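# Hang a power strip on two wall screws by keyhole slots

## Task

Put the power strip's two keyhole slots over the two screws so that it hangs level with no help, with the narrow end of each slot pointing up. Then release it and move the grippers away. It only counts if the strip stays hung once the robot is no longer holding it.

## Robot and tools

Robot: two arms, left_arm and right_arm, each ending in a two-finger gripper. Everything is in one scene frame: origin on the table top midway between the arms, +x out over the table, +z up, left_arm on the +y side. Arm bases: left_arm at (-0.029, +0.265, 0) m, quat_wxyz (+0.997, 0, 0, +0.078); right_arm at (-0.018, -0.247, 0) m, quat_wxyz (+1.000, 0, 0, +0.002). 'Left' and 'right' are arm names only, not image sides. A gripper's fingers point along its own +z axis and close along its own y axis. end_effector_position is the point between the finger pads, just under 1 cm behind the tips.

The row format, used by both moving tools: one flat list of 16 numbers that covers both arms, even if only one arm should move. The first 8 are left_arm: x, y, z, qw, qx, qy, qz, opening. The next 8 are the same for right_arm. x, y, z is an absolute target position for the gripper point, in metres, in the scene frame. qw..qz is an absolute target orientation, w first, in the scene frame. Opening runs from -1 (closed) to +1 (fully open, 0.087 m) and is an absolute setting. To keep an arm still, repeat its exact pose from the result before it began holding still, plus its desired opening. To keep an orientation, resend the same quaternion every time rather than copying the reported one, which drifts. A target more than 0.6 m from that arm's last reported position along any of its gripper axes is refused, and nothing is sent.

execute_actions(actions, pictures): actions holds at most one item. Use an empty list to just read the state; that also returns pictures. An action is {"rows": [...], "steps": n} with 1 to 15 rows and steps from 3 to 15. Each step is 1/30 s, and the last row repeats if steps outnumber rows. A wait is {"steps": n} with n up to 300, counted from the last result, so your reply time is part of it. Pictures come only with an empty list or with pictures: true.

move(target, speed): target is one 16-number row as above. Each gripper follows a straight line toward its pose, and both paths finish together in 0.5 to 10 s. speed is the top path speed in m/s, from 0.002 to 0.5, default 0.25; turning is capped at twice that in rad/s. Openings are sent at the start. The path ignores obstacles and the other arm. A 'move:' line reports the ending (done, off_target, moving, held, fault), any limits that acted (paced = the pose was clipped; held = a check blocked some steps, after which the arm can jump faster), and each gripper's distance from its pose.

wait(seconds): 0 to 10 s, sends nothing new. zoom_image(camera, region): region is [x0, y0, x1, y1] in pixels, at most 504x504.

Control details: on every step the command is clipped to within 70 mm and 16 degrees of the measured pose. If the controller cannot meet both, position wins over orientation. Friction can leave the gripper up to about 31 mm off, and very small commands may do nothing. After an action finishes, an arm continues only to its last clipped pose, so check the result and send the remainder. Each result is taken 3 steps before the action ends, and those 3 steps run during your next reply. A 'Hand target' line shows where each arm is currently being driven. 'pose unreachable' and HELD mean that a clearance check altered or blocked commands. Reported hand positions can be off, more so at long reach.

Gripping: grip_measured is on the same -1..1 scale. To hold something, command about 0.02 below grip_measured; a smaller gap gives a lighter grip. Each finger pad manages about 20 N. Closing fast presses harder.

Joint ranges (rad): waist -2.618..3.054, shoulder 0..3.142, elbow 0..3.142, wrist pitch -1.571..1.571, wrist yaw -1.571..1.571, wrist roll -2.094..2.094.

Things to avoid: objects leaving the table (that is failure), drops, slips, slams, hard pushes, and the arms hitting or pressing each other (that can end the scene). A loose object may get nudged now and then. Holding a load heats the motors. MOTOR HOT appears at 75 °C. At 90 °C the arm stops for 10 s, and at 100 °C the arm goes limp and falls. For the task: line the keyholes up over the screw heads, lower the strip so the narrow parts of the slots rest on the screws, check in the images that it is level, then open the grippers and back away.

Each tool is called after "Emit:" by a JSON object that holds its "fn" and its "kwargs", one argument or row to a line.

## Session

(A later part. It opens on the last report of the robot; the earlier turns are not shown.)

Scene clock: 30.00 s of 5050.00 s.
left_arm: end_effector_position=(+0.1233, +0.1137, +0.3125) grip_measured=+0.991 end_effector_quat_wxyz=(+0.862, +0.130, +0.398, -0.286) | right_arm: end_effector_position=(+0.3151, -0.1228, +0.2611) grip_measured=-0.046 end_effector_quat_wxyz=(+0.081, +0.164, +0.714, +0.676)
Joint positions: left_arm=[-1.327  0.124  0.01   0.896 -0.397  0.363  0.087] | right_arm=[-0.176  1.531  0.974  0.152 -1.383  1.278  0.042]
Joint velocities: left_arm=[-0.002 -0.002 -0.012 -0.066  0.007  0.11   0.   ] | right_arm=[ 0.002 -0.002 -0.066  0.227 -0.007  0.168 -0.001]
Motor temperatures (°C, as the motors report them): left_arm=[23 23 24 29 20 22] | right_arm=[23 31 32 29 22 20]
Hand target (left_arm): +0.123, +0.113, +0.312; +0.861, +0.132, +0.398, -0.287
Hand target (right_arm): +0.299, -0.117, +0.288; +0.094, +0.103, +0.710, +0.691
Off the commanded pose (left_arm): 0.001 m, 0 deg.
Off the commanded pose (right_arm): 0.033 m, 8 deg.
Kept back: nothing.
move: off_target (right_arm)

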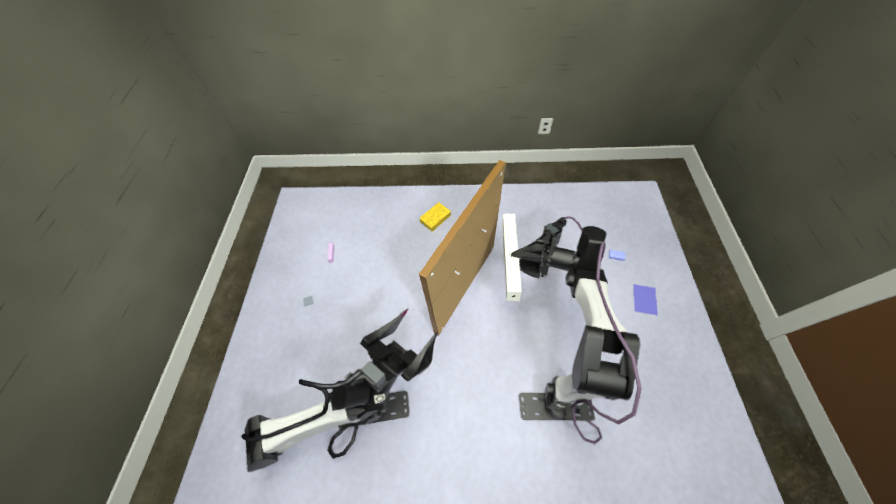

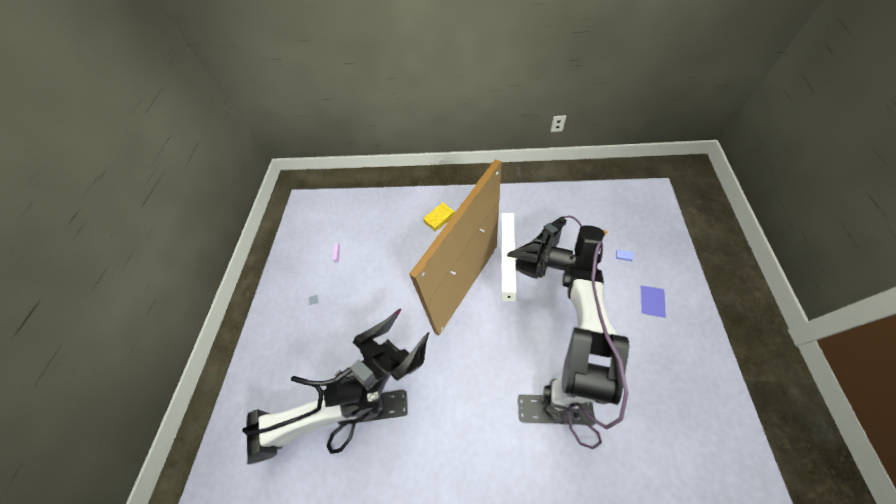

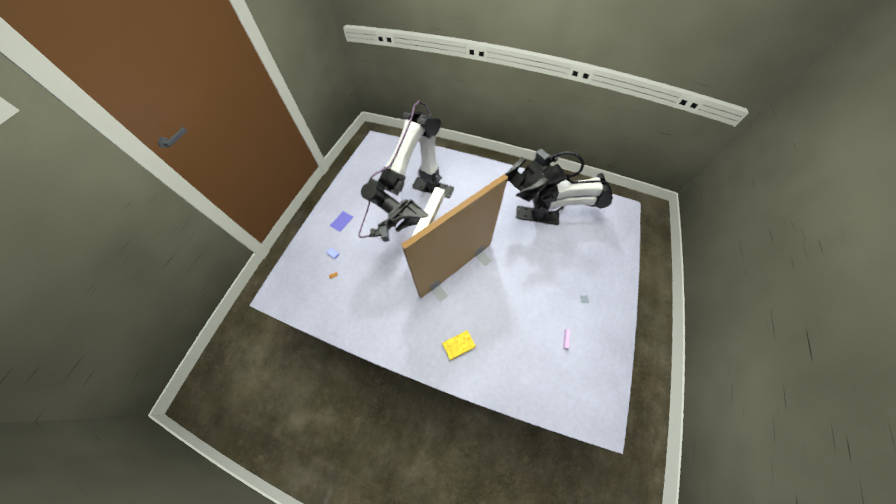

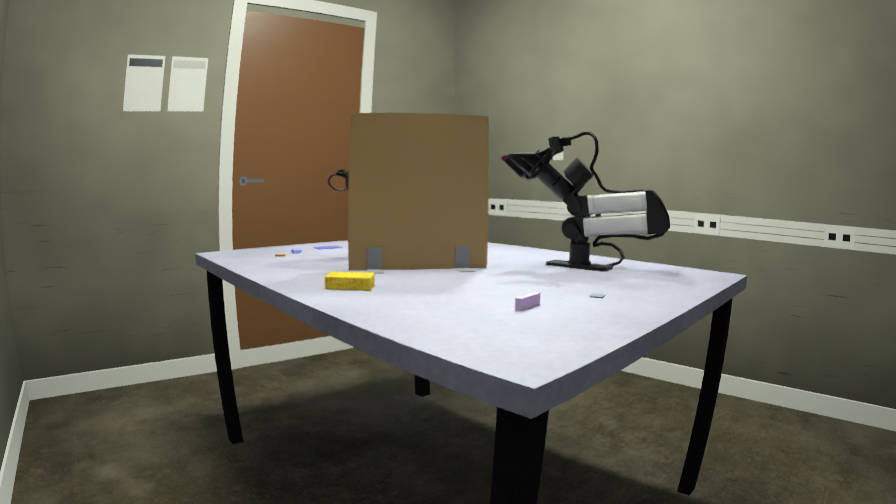

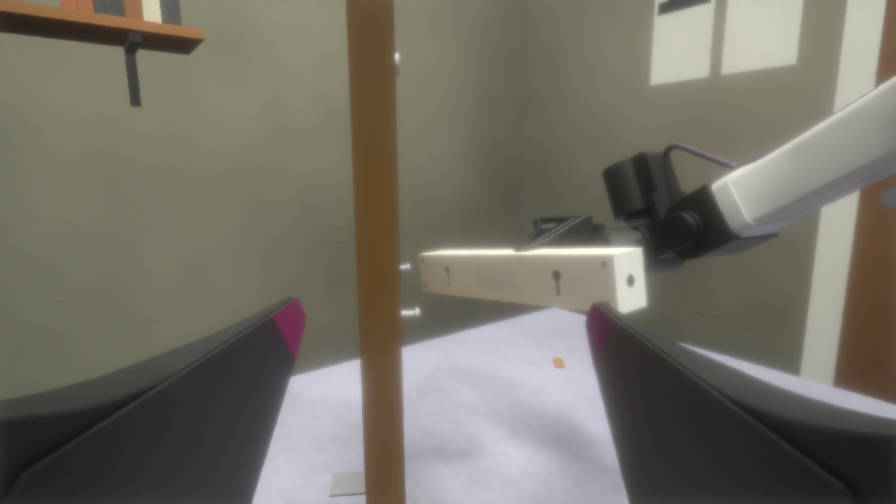

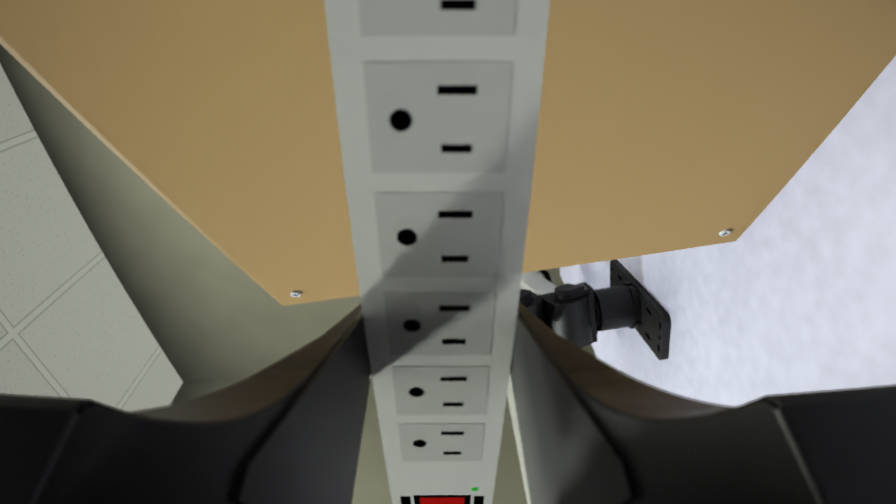

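Emit:
{"fn": "move", "kwargs": {
  "target": [0.123,0.113,0.312,0.862,0.132,0.398,-0.287,1, 0.29,-0.17,0.29,0.565,-0.425,0.565,0.425,-0.3],
  "speed": 0.4
}}

Emit:
{"fn": "move", "kwargs": {
  "target": [0.123,0.113,0.312,0.862,0.132,0.398,-0.287,1, 0.31,-0.10,0.30,0.7,-0.7,0.1,-0.1,-0.3],
  "speed": 0.4
}}

Scene clock: 34.20 s of 5050.00 s.
left_arm: end_effector_position=(+0.1233, +0.1137, +0.3125) grip_measured=+0.991 end_effector_quat_wxyz=(+0.862, +0.130, +0.398, -0.286) | right_arm: end_effector_position=(+0.2934, -0.1698, +0.2561) grip_measured=-0.045 end_effector_quat_wxyz=(+0.552, -0.357, +0.622, +0.426)
Joint positions: left_arm=[-1.327  0.124  0.01   0.896 -0.397  0.363  0.087] | right_arm=[-0.334  1.29   0.915 -0.054 -1.503 -0.292  0.042]
Joint velocities: left_arm=[-0.002 -0.012  0.002  0.007 -0.037  0.007  0.001] | right_arm=[-0.012 -0.002  0.105 -0.183  0.051 -0.154 -0.   ]
Motor temperatures (°C, as the motors report them): left_arm=[23 23 24 29 20 22] | right_arm=[23 31 33 30 22 20]
Hand target (left_arm): +0.123, +0.113, +0.312; +0.861, +0.132, +0.398, -0.287
Hand target (right_arm): +0.289, -0.170, +0.289; +0.579, -0.404, +0.583, +0.403
Off the commanded pose (left_arm): 0.001 m, 0 deg.
Off the commanded pose (right_arm): 0.034 m, 10 deg.
joint sent to its limit (right arm) — the command would take joint 5 (wrist yaw) past its lower limit, so that joint was sent only as far as its limit.
Kept back: nothing.
move: off_target (right_arm)

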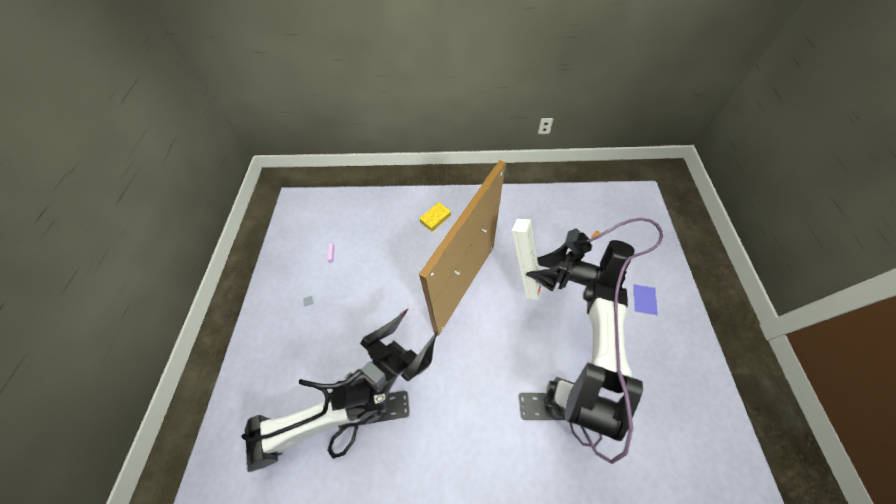

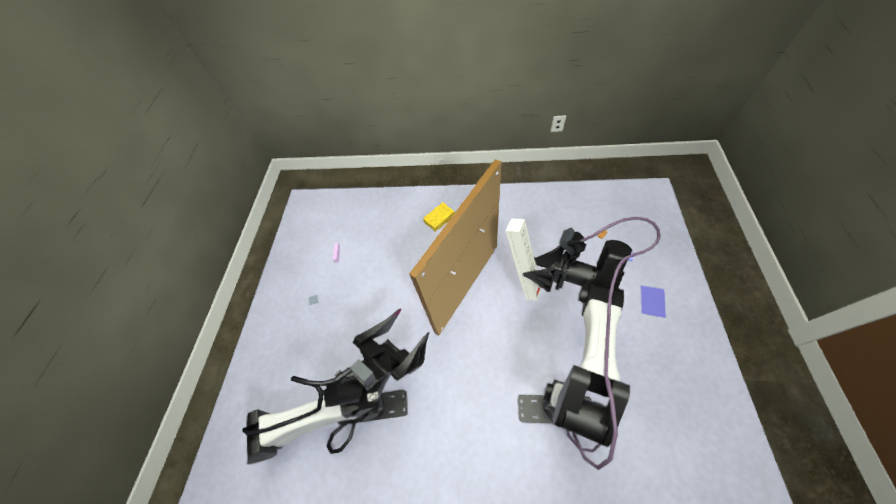

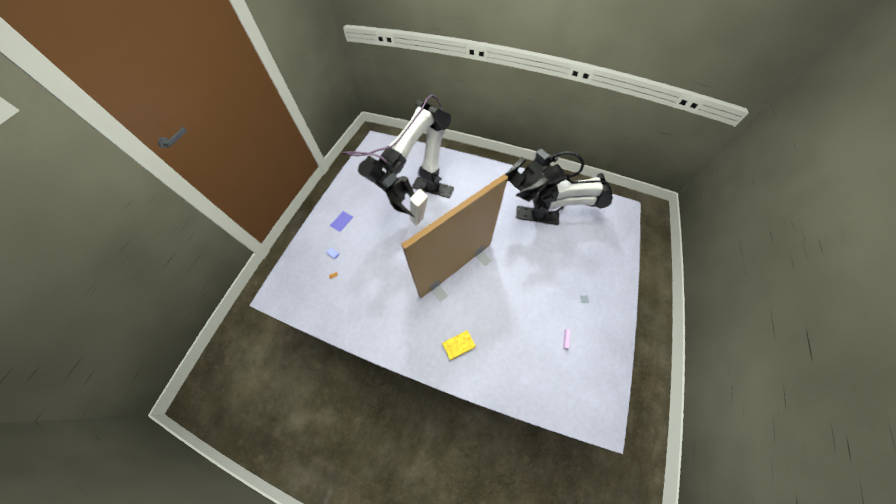

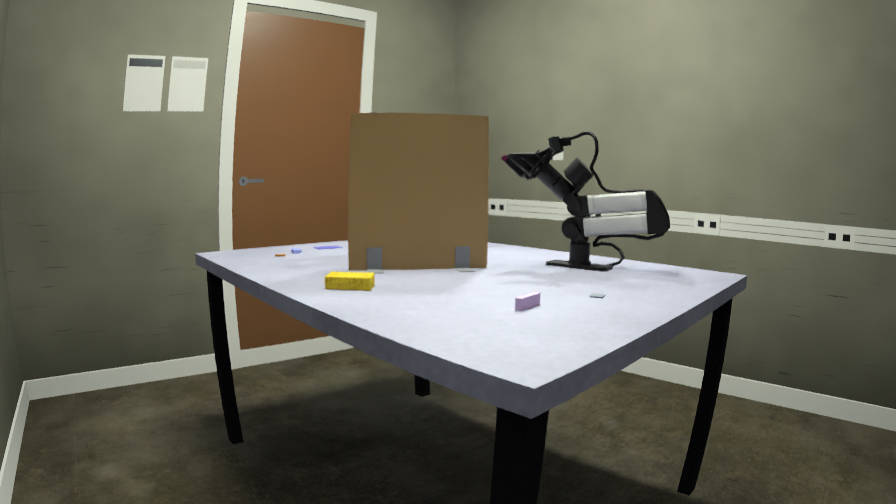

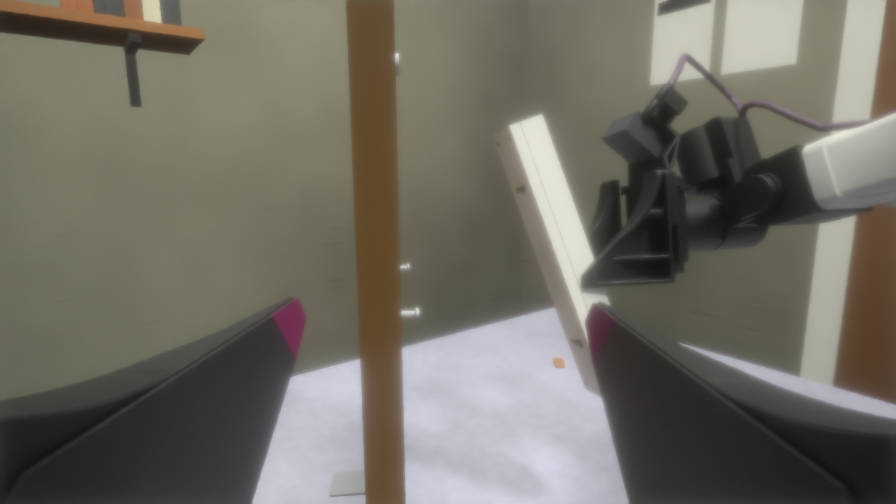

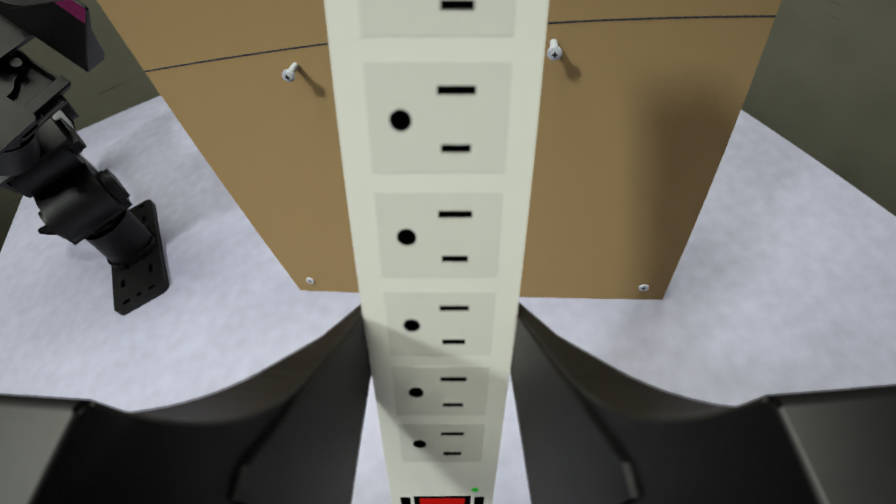

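Scene clock: 38.17 s of 5050.00 s.
left_arm: end_effector_position=(+0.1233, +0.1137, +0.3125) grip_measured=+0.991 end_effector_quat_wxyz=(+0.862, +0.130, +0.398, -0.286) | right_arm: end_effector_position=(+0.3077, -0.1001, +0.2706) grip_measured=-0.045 end_effector_quat_wxyz=(+0.681, -0.711, +0.167, -0.052)
Joint positions: left_arm=[-1.327  0.124  0.01   0.896 -0.397  0.363  0.087] | right_arm=[-0.032  1.158  0.724  0.191 -1.285 -1.651  0.042]
Joint velocities: left_arm=[-0.007  0.007  0.002 -0.081 -0.007 -0.066 -0.   ] | right_arm=[-0.007  0.007 -0.017  0.081 -0.007  0.007  0.   ]
Motor temperatures (°C, as the motors report them): left_arm=[23 23 25 28 20 22] | right_arm=[23 31 33 31 22 20]
Hand target (left_arm): +0.123, +0.113, +0.312; +0.861, +0.132, +0.398, -0.287
Hand target (right_arm): +0.307, -0.100, +0.300; +0.692, -0.708, +0.101, -0.099
Off the commanded pose (left_arm): 0.001 m, 0 deg.
Off the commanded pose (right_arm): 0.030 m, 10 deg.
Kept back: nothing.
move: off_target (right_arm); limits=paced

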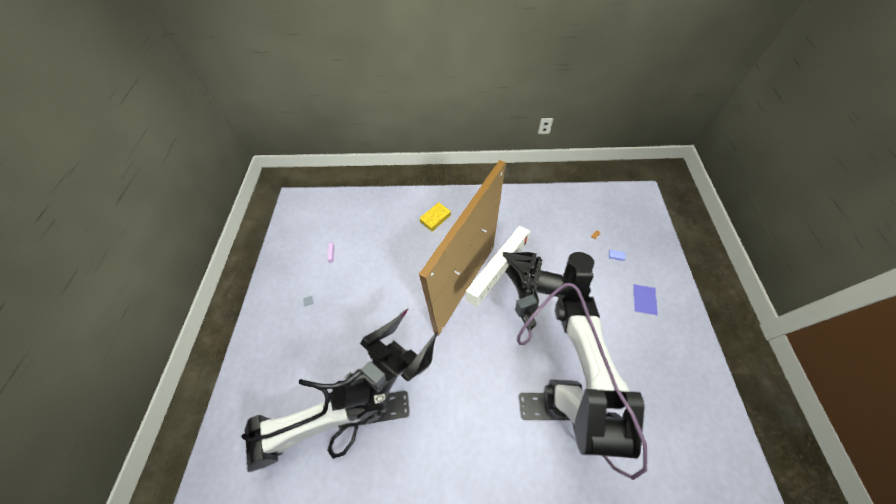

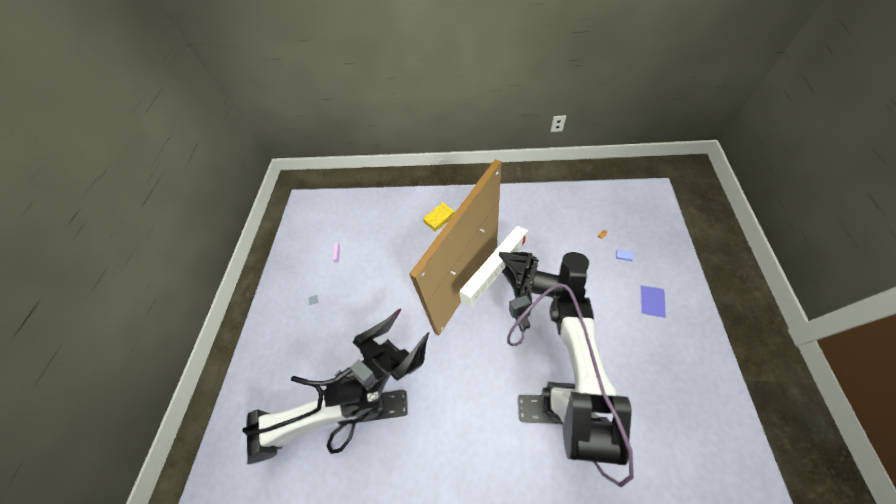

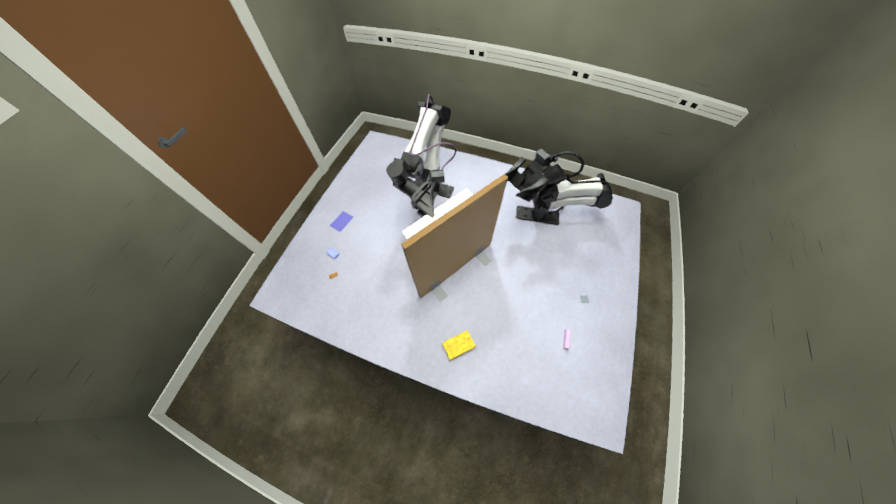

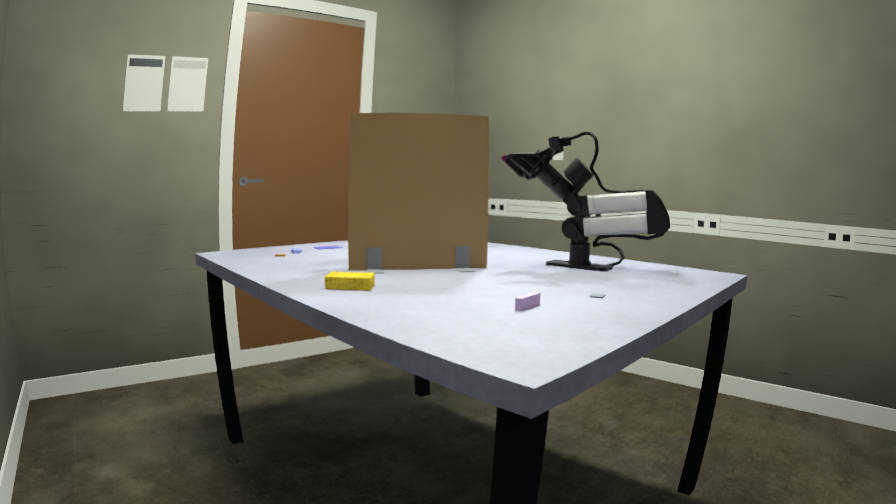

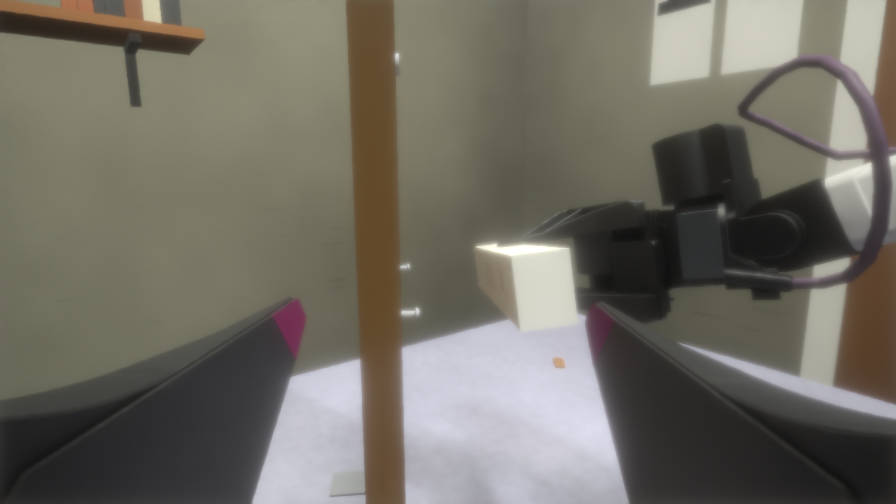

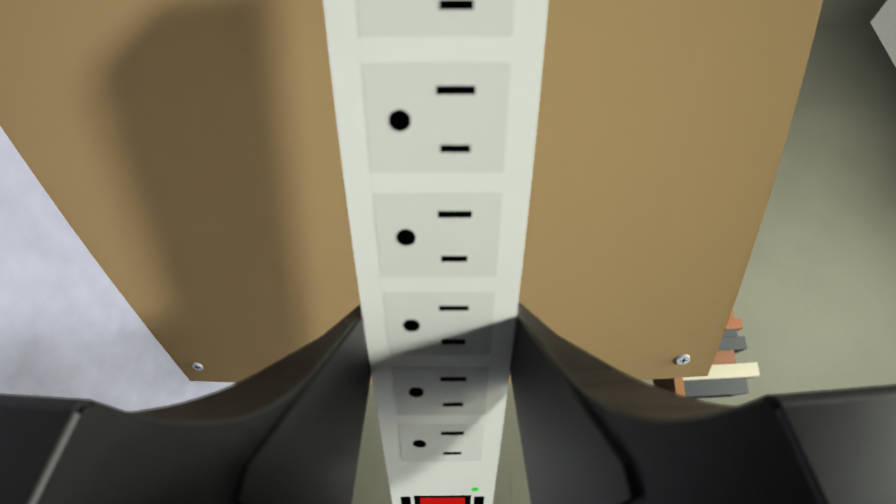

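Emit:
{"fn": "move", "kwargs": {
  "target": [0.123,0.113,0.312,0.862,0.132,0.398,-0.287,1, 0.335,-0.062,0.30,0.715,-0.69,0.035,-0.15,-0.3],
  "speed": 0.08
}}

Emit:
{"fn": "zoom_image", "kwargs": {
  "camera": "cam_left_wrist",
  "region": [380,210,540,380]
}}

Scene clock: 41.17 s of 5050.00 s.
left_arm: end_effector_position=(+0.1233, +0.1137, +0.3125) grip_measured=+0.991 end_effector_quat_wxyz=(+0.862, +0.130, +0.398, -0.286) | right_arm: end_effector_position=(+0.3351, -0.0668, +0.2642) grip_measured=-0.045 end_effector_quat_wxyz=(+0.693, -0.707, +0.105, -0.091)
Joint positions: left_arm=[-1.327  0.124  0.01   0.896 -0.397  0.363  0.087] | right_arm=[ 0.084  1.338  0.702  0.575 -1.205 -1.611  0.042]
Joint velocities: left_arm=[ 0.017  0.007  0.002  0.007 -0.037 -0.007 -0.001] | right_arm=[-0.002  0.022  0.002  0.037 -0.007 -0.037  0.   ]
Motor temperatures (°C, as the motors report them): left_arm=[23 23 25 28 20 22] | right_arm=[23 31 34 32 22 20]
Hand target (left_arm): +0.123, +0.113, +0.312; +0.861, +0.132, +0.398, -0.287
Hand target (right_arm): +0.331, -0.062, +0.300; +0.706, -0.692, +0.037, -0.148
Off the commanded pose (left_arm): 0.001 m, 0 deg.
Off the commanded pose (right_arm): 0.036 m, 11 deg.
Kept back: nothing.
move: off_target (right_arm)

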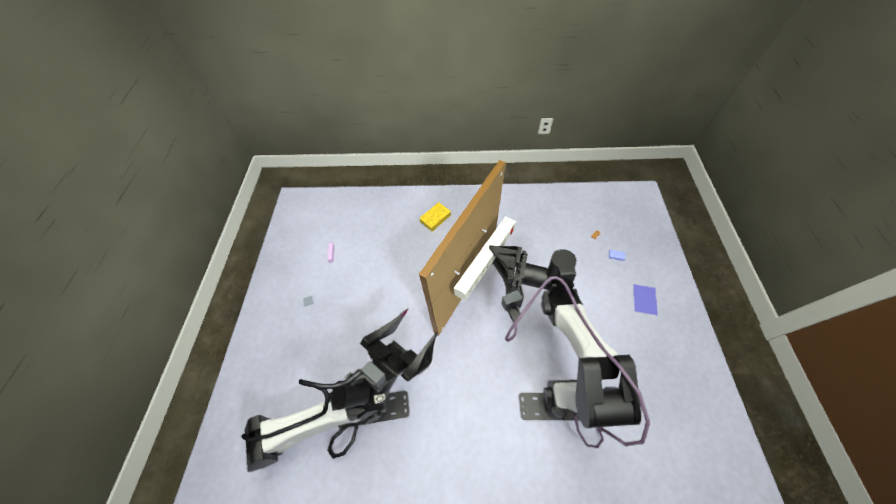

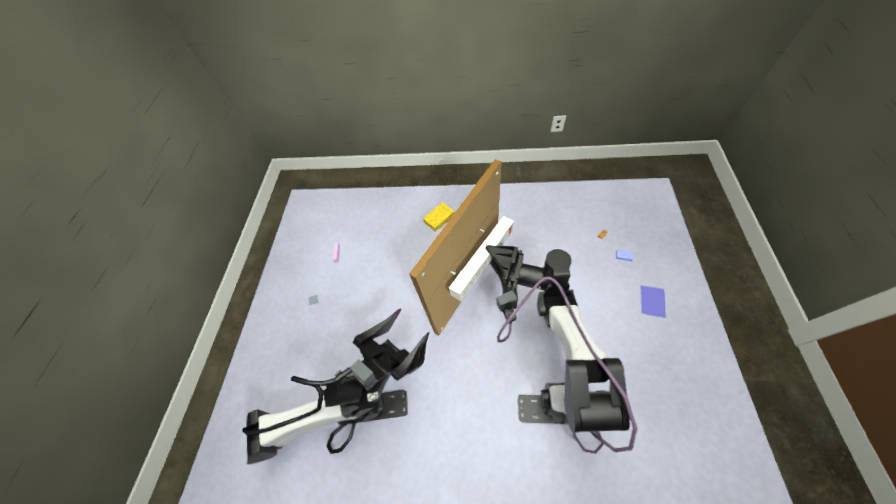

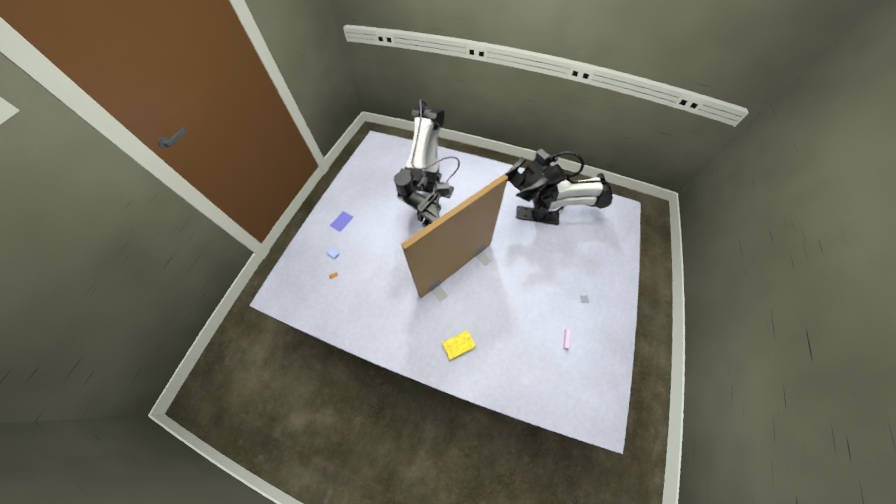

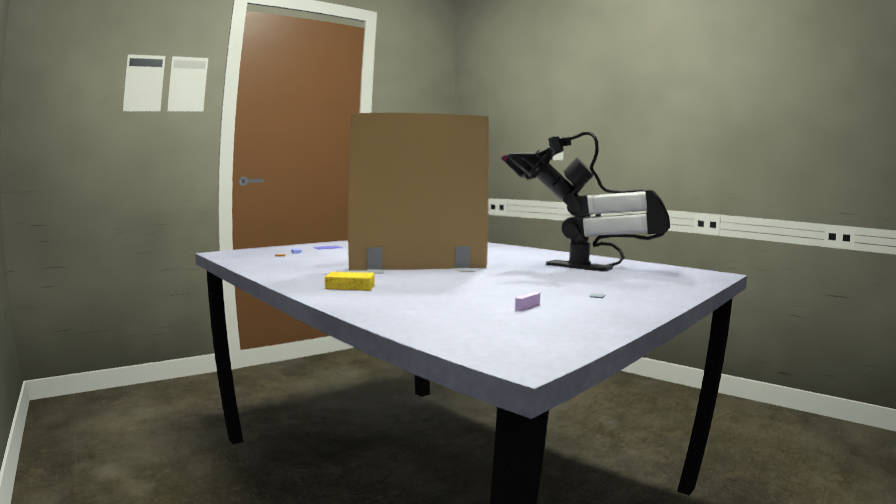

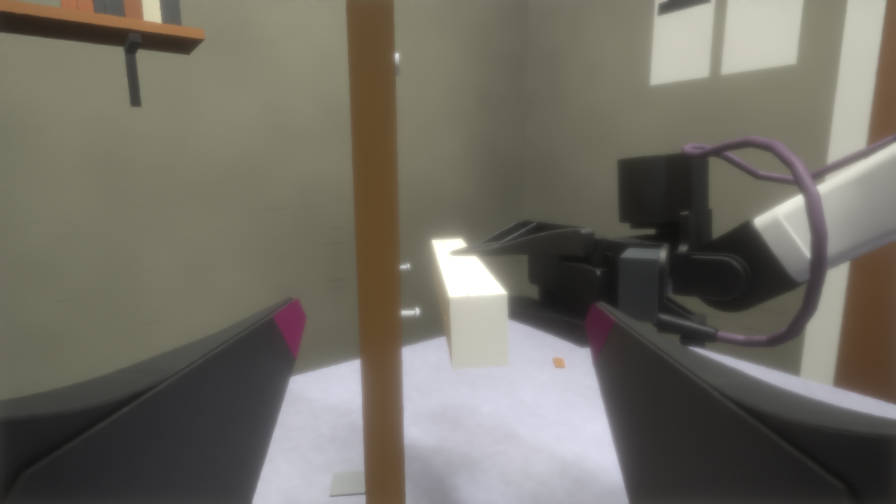

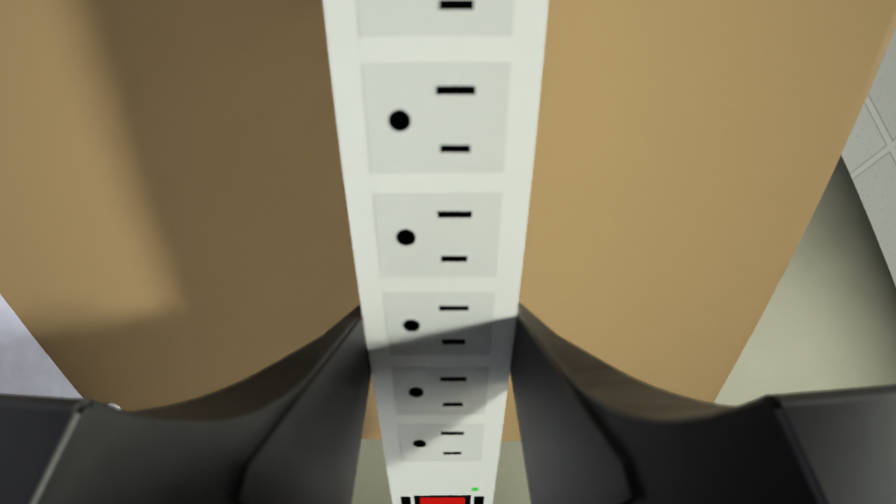

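Region (380, 210, 540, 380) of cam_left_wrist's 896x504 image, scaled by 2.965, with more detail than that image has; it fills the left 474 columns of this view, and the rest is white.

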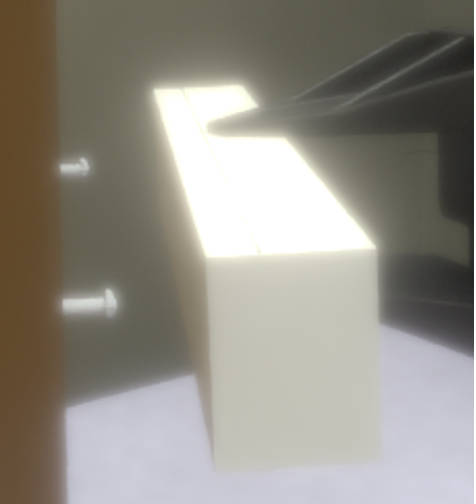

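Emit:
{"fn": "execute_actions", "kwargs": {
  "actions": [
    {"rows":[[0.123,0.113,0.312,0.862,0.132,0.398,-0.287,1, 0.335,-0.062,0.255,0.715,-0.69,0.035,-0.15,-0.3]]}
  ]
}}

Emit:
{"fn": "execute_actions", "kwargs": {
  "actions": [
    {"rows":[[0.123,0.113,0.312,0.862,0.132,0.398,-0.287,1, 0.348,-0.042,0.262,0.715,-0.69,0.035,-0.15,-0.3]]}
  ]
}}

Emit:
{"fn": "wait", "kwargs": {
  "seconds": 0.5
}}

Emit:
{"fn": "zoom_image", "kwargs": {
  "camera": "cam_head_left",
  "region": [425,200,535,310]
}}

Scene clock: 41.67 s of 5050.00 s.
left_arm: end_effector_position=(+0.1233, +0.1137, +0.3125) grip_measured=+0.991 end_effector_quat_wxyz=(+0.862, +0.130, +0.398, -0.286) | right_arm: end_effector_position=(+0.3329, -0.0678, +0.2023) grip_measured=-0.045 end_effector_quat_wxyz=(+0.681, -0.717, +0.134, -0.066)
Joint positions: left_arm=[-1.327  0.124  0.01   0.896 -0.397  0.363  0.087] | right_arm=[ 0.084  1.433  0.582  0.675 -1.196 -1.648  0.042]
Joint velocities: left_arm=[-0.002 -0.007 -0.002  0.022 -0.022 -0.037 -0.001] | right_arm=[ 0.002 -0.002 -0.017  0.286 -0.051 -0.022 -0.   ]
Motor temperatures (°C, as the motors report them): left_arm=[23 23 25 28 20 22] | right_arm=[23 31 34 32 22 20]
Steps of this call (steps 1 to 3: nothing new was sent; steps 4 to 15: the first 12 steps of this action). Readings (end_effector_position):
4: left_arm (+0.1233, +0.1137, +0.3125) | right_arm (+0.3352, -0.0667, +0.2618)
5: left_arm (+0.1233, +0.1137, +0.3125) | right_arm (+0.3350, -0.0667, +0.2573)
7: left_arm (+0.1233, +0.1137, +0.3125) | right_arm (+0.3352, -0.0667, +0.2377)
11: left_arm (+0.1233, +0.1137, +0.3125) | right_arm (+0.3336, -0.0676, +0.2033)
15: the state above

Scene clock: 42.17 s of 5050.00 s.
left_arm: end_effector_position=(+0.1233, +0.1137, +0.3125) grip_measured=+0.991 end_effector_quat_wxyz=(+0.862, +0.130, +0.398, -0.286) | right_arm: end_effector_position=(+0.3362, -0.0466, +0.2073) grip_measured=-0.045 end_effector_quat_wxyz=(+0.686, -0.715, +0.116, -0.072)
Joint positions: left_arm=[-1.327  0.124  0.01   0.896 -0.397  0.363  0.087] | right_arm=[ 0.154  1.474  0.6    0.754 -1.146 -1.622  0.042]
Joint velocities: left_arm=[-0.002 -0.007 -0.007  0.007 -0.007  0.022 -0.   ] | right_arm=[-0.012  0.007 -0.012  0.022  0.022 -0.051 -0.   ]
Motor temperatures (°C, as the motors report them): left_arm=[23 23 25 28 20 22] | right_arm=[23 31 34 33 22 20]
Off your previous action's commanded pose (left_arm): 0.001 m, 0 deg at its last step (step 3 of this call).
Off your previous action's commanded pose (right_arm): 0.048 m, 14 deg at its last step (step 3 of this call).
Steps of this call (steps 1 to 3: the last 3 steps of your previous action; steps 4 to 15: the first 12 steps of this action). Readings (end_effector_position):
4: left_arm (+0.1233, +0.1137, +0.3125) | right_arm (+0.3343, -0.0659, +0.2083)
5: left_arm (+0.1233, +0.1137, +0.3125) | right_arm (+0.3351, -0.0618, +0.2092)
7: left_arm (+0.1233, +0.1137, +0.3125) | right_arm (+0.3347, -0.0524, +0.2101)
11: left_arm (+0.1233, +0.1137, +0.3125) | right_arm (+0.3338, -0.0457, +0.2081)
15: the state above

Scene clock: 42.77 s of 5050.00 s.
left_arm: end_effector_position=(+0.1233, +0.1137, +0.3125) grip_measured=+0.991 end_effector_quat_wxyz=(+0.862, +0.130, +0.398, -0.286) | right_arm: end_effector_position=(+0.3374, -0.0471, +0.2084) grip_measured=-0.045 end_effector_quat_wxyz=(+0.686, -0.714, +0.117, -0.075)
Joint positions: left_arm=[-1.327  0.124  0.01   0.896 -0.397  0.363  0.087] | right_arm=[ 0.154  1.475  0.6    0.763 -1.139 -1.619  0.042]
Joint velocities: left_arm=[-0.022 -0.017 -0.012  0.022 -0.022  0.037 -0.   ] | right_arm=[-0.002  0.002 -0.002 -0.051  0.007  0.037 -0.001]
Motor temperatures (°C, as the motors report them): left_arm=[23 23 25 28 20 22] | right_arm=[23 31 34 33 22 20]
Hand target (left_arm): +0.123, +0.113, +0.312; +0.861, +0.132, +0.398, -0.287
Hand target (right_arm): +0.341, -0.044, +0.261; +0.706, -0.691, +0.036, -0.147
Off the commanded pose (left_arm): 0.001 m, 0 deg.
Off the commanded pose (right_arm): 0.055 m, 13 deg.
Kept back: nothing.
Steps of this call (steps 1 to 3: the last 3 steps of your previous action; steps 4 to 18: nothing new was sent). Readings (end_effector_position):
1: left_arm (+0.1233, +0.1137, +0.3125) | right_arm (+0.3365, -0.0468, +0.2074)
2: left_arm (+0.1233, +0.1137, +0.3125) | right_arm (+0.3367, -0.0469, +0.2074)
4: left_arm (+0.1233, +0.1137, +0.3125) | right_arm (+0.3371, -0.0470, +0.2077)
8: left_arm (+0.1233, +0.1137, +0.3125) | right_arm (+0.3373, -0.0471, +0.2081)
18: the state above

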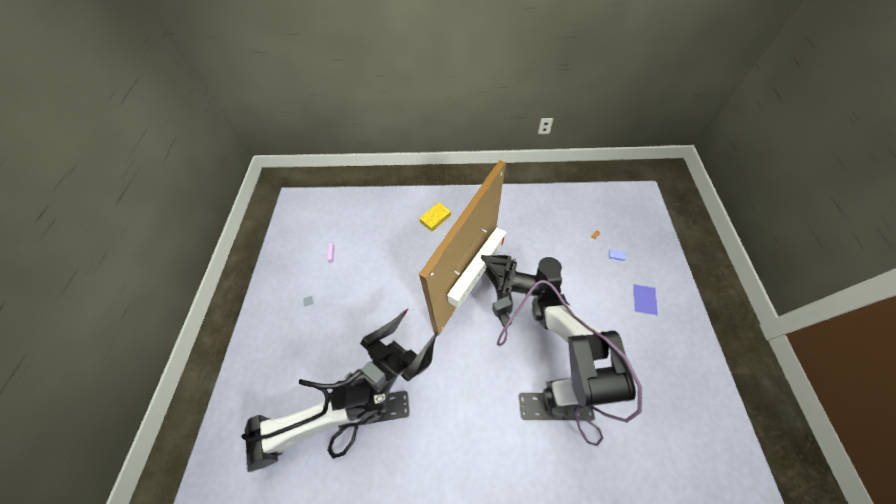

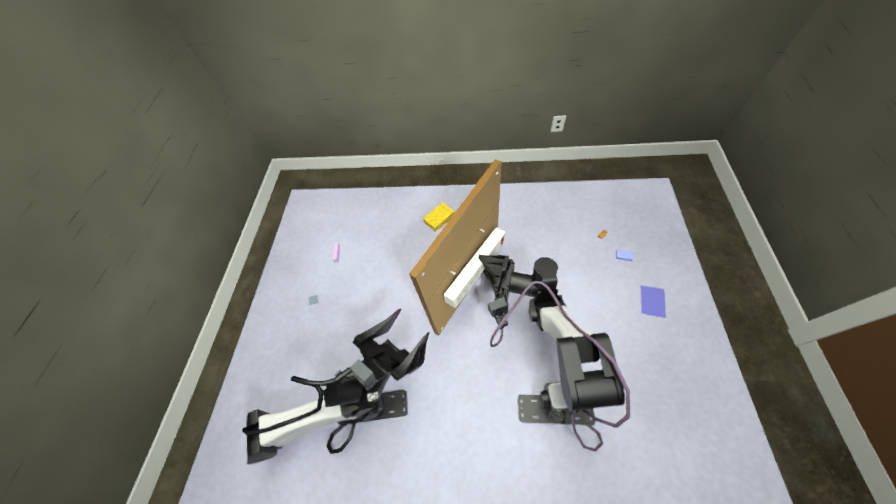

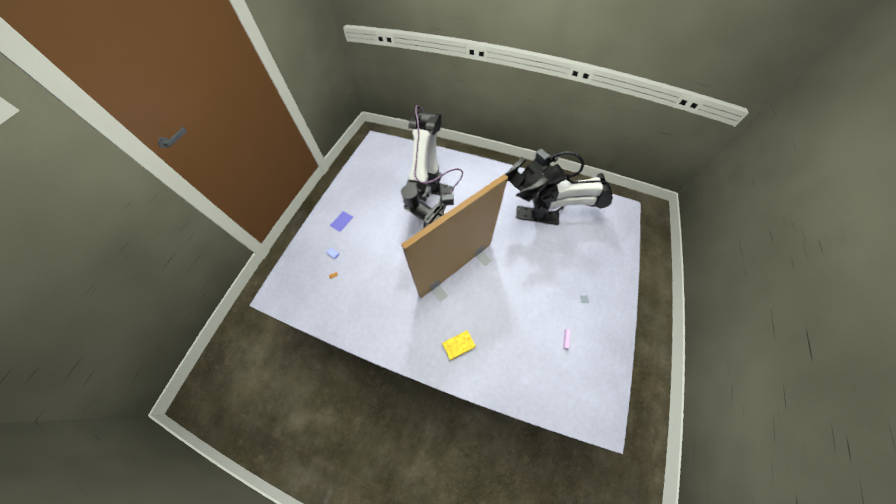

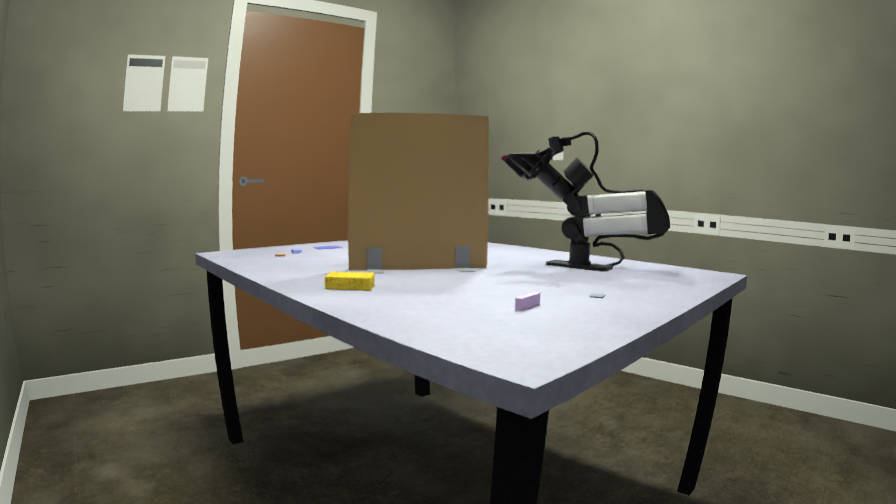

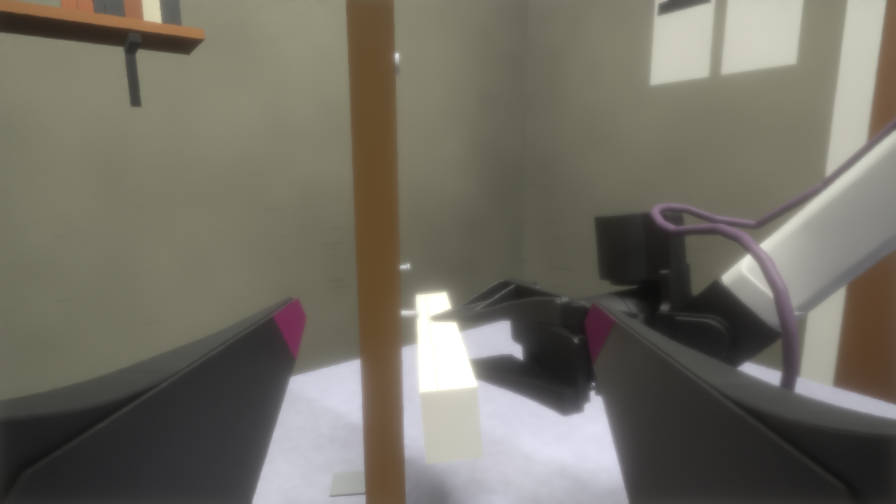

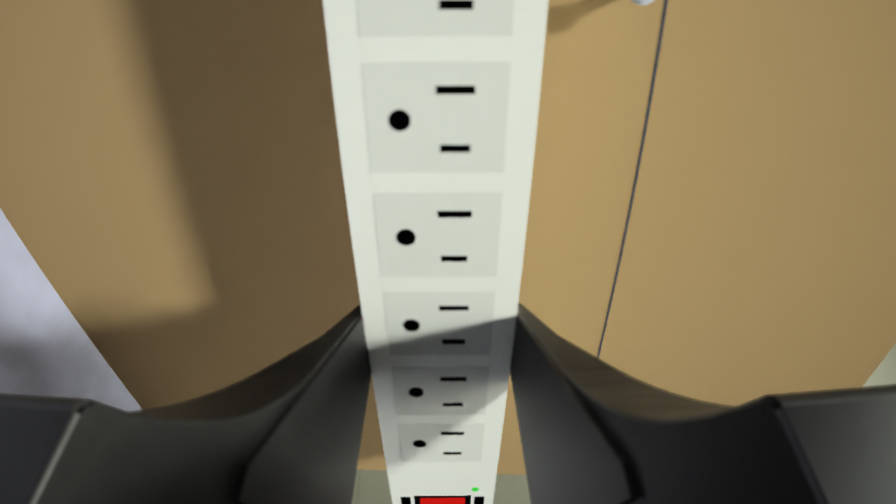

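Region (425, 200, 535, 310) of cam_head_left's 896x504 image, scaled by 4.582, with more detail than that image has.

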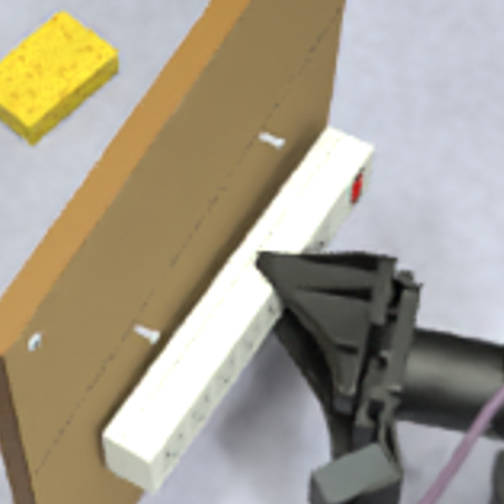

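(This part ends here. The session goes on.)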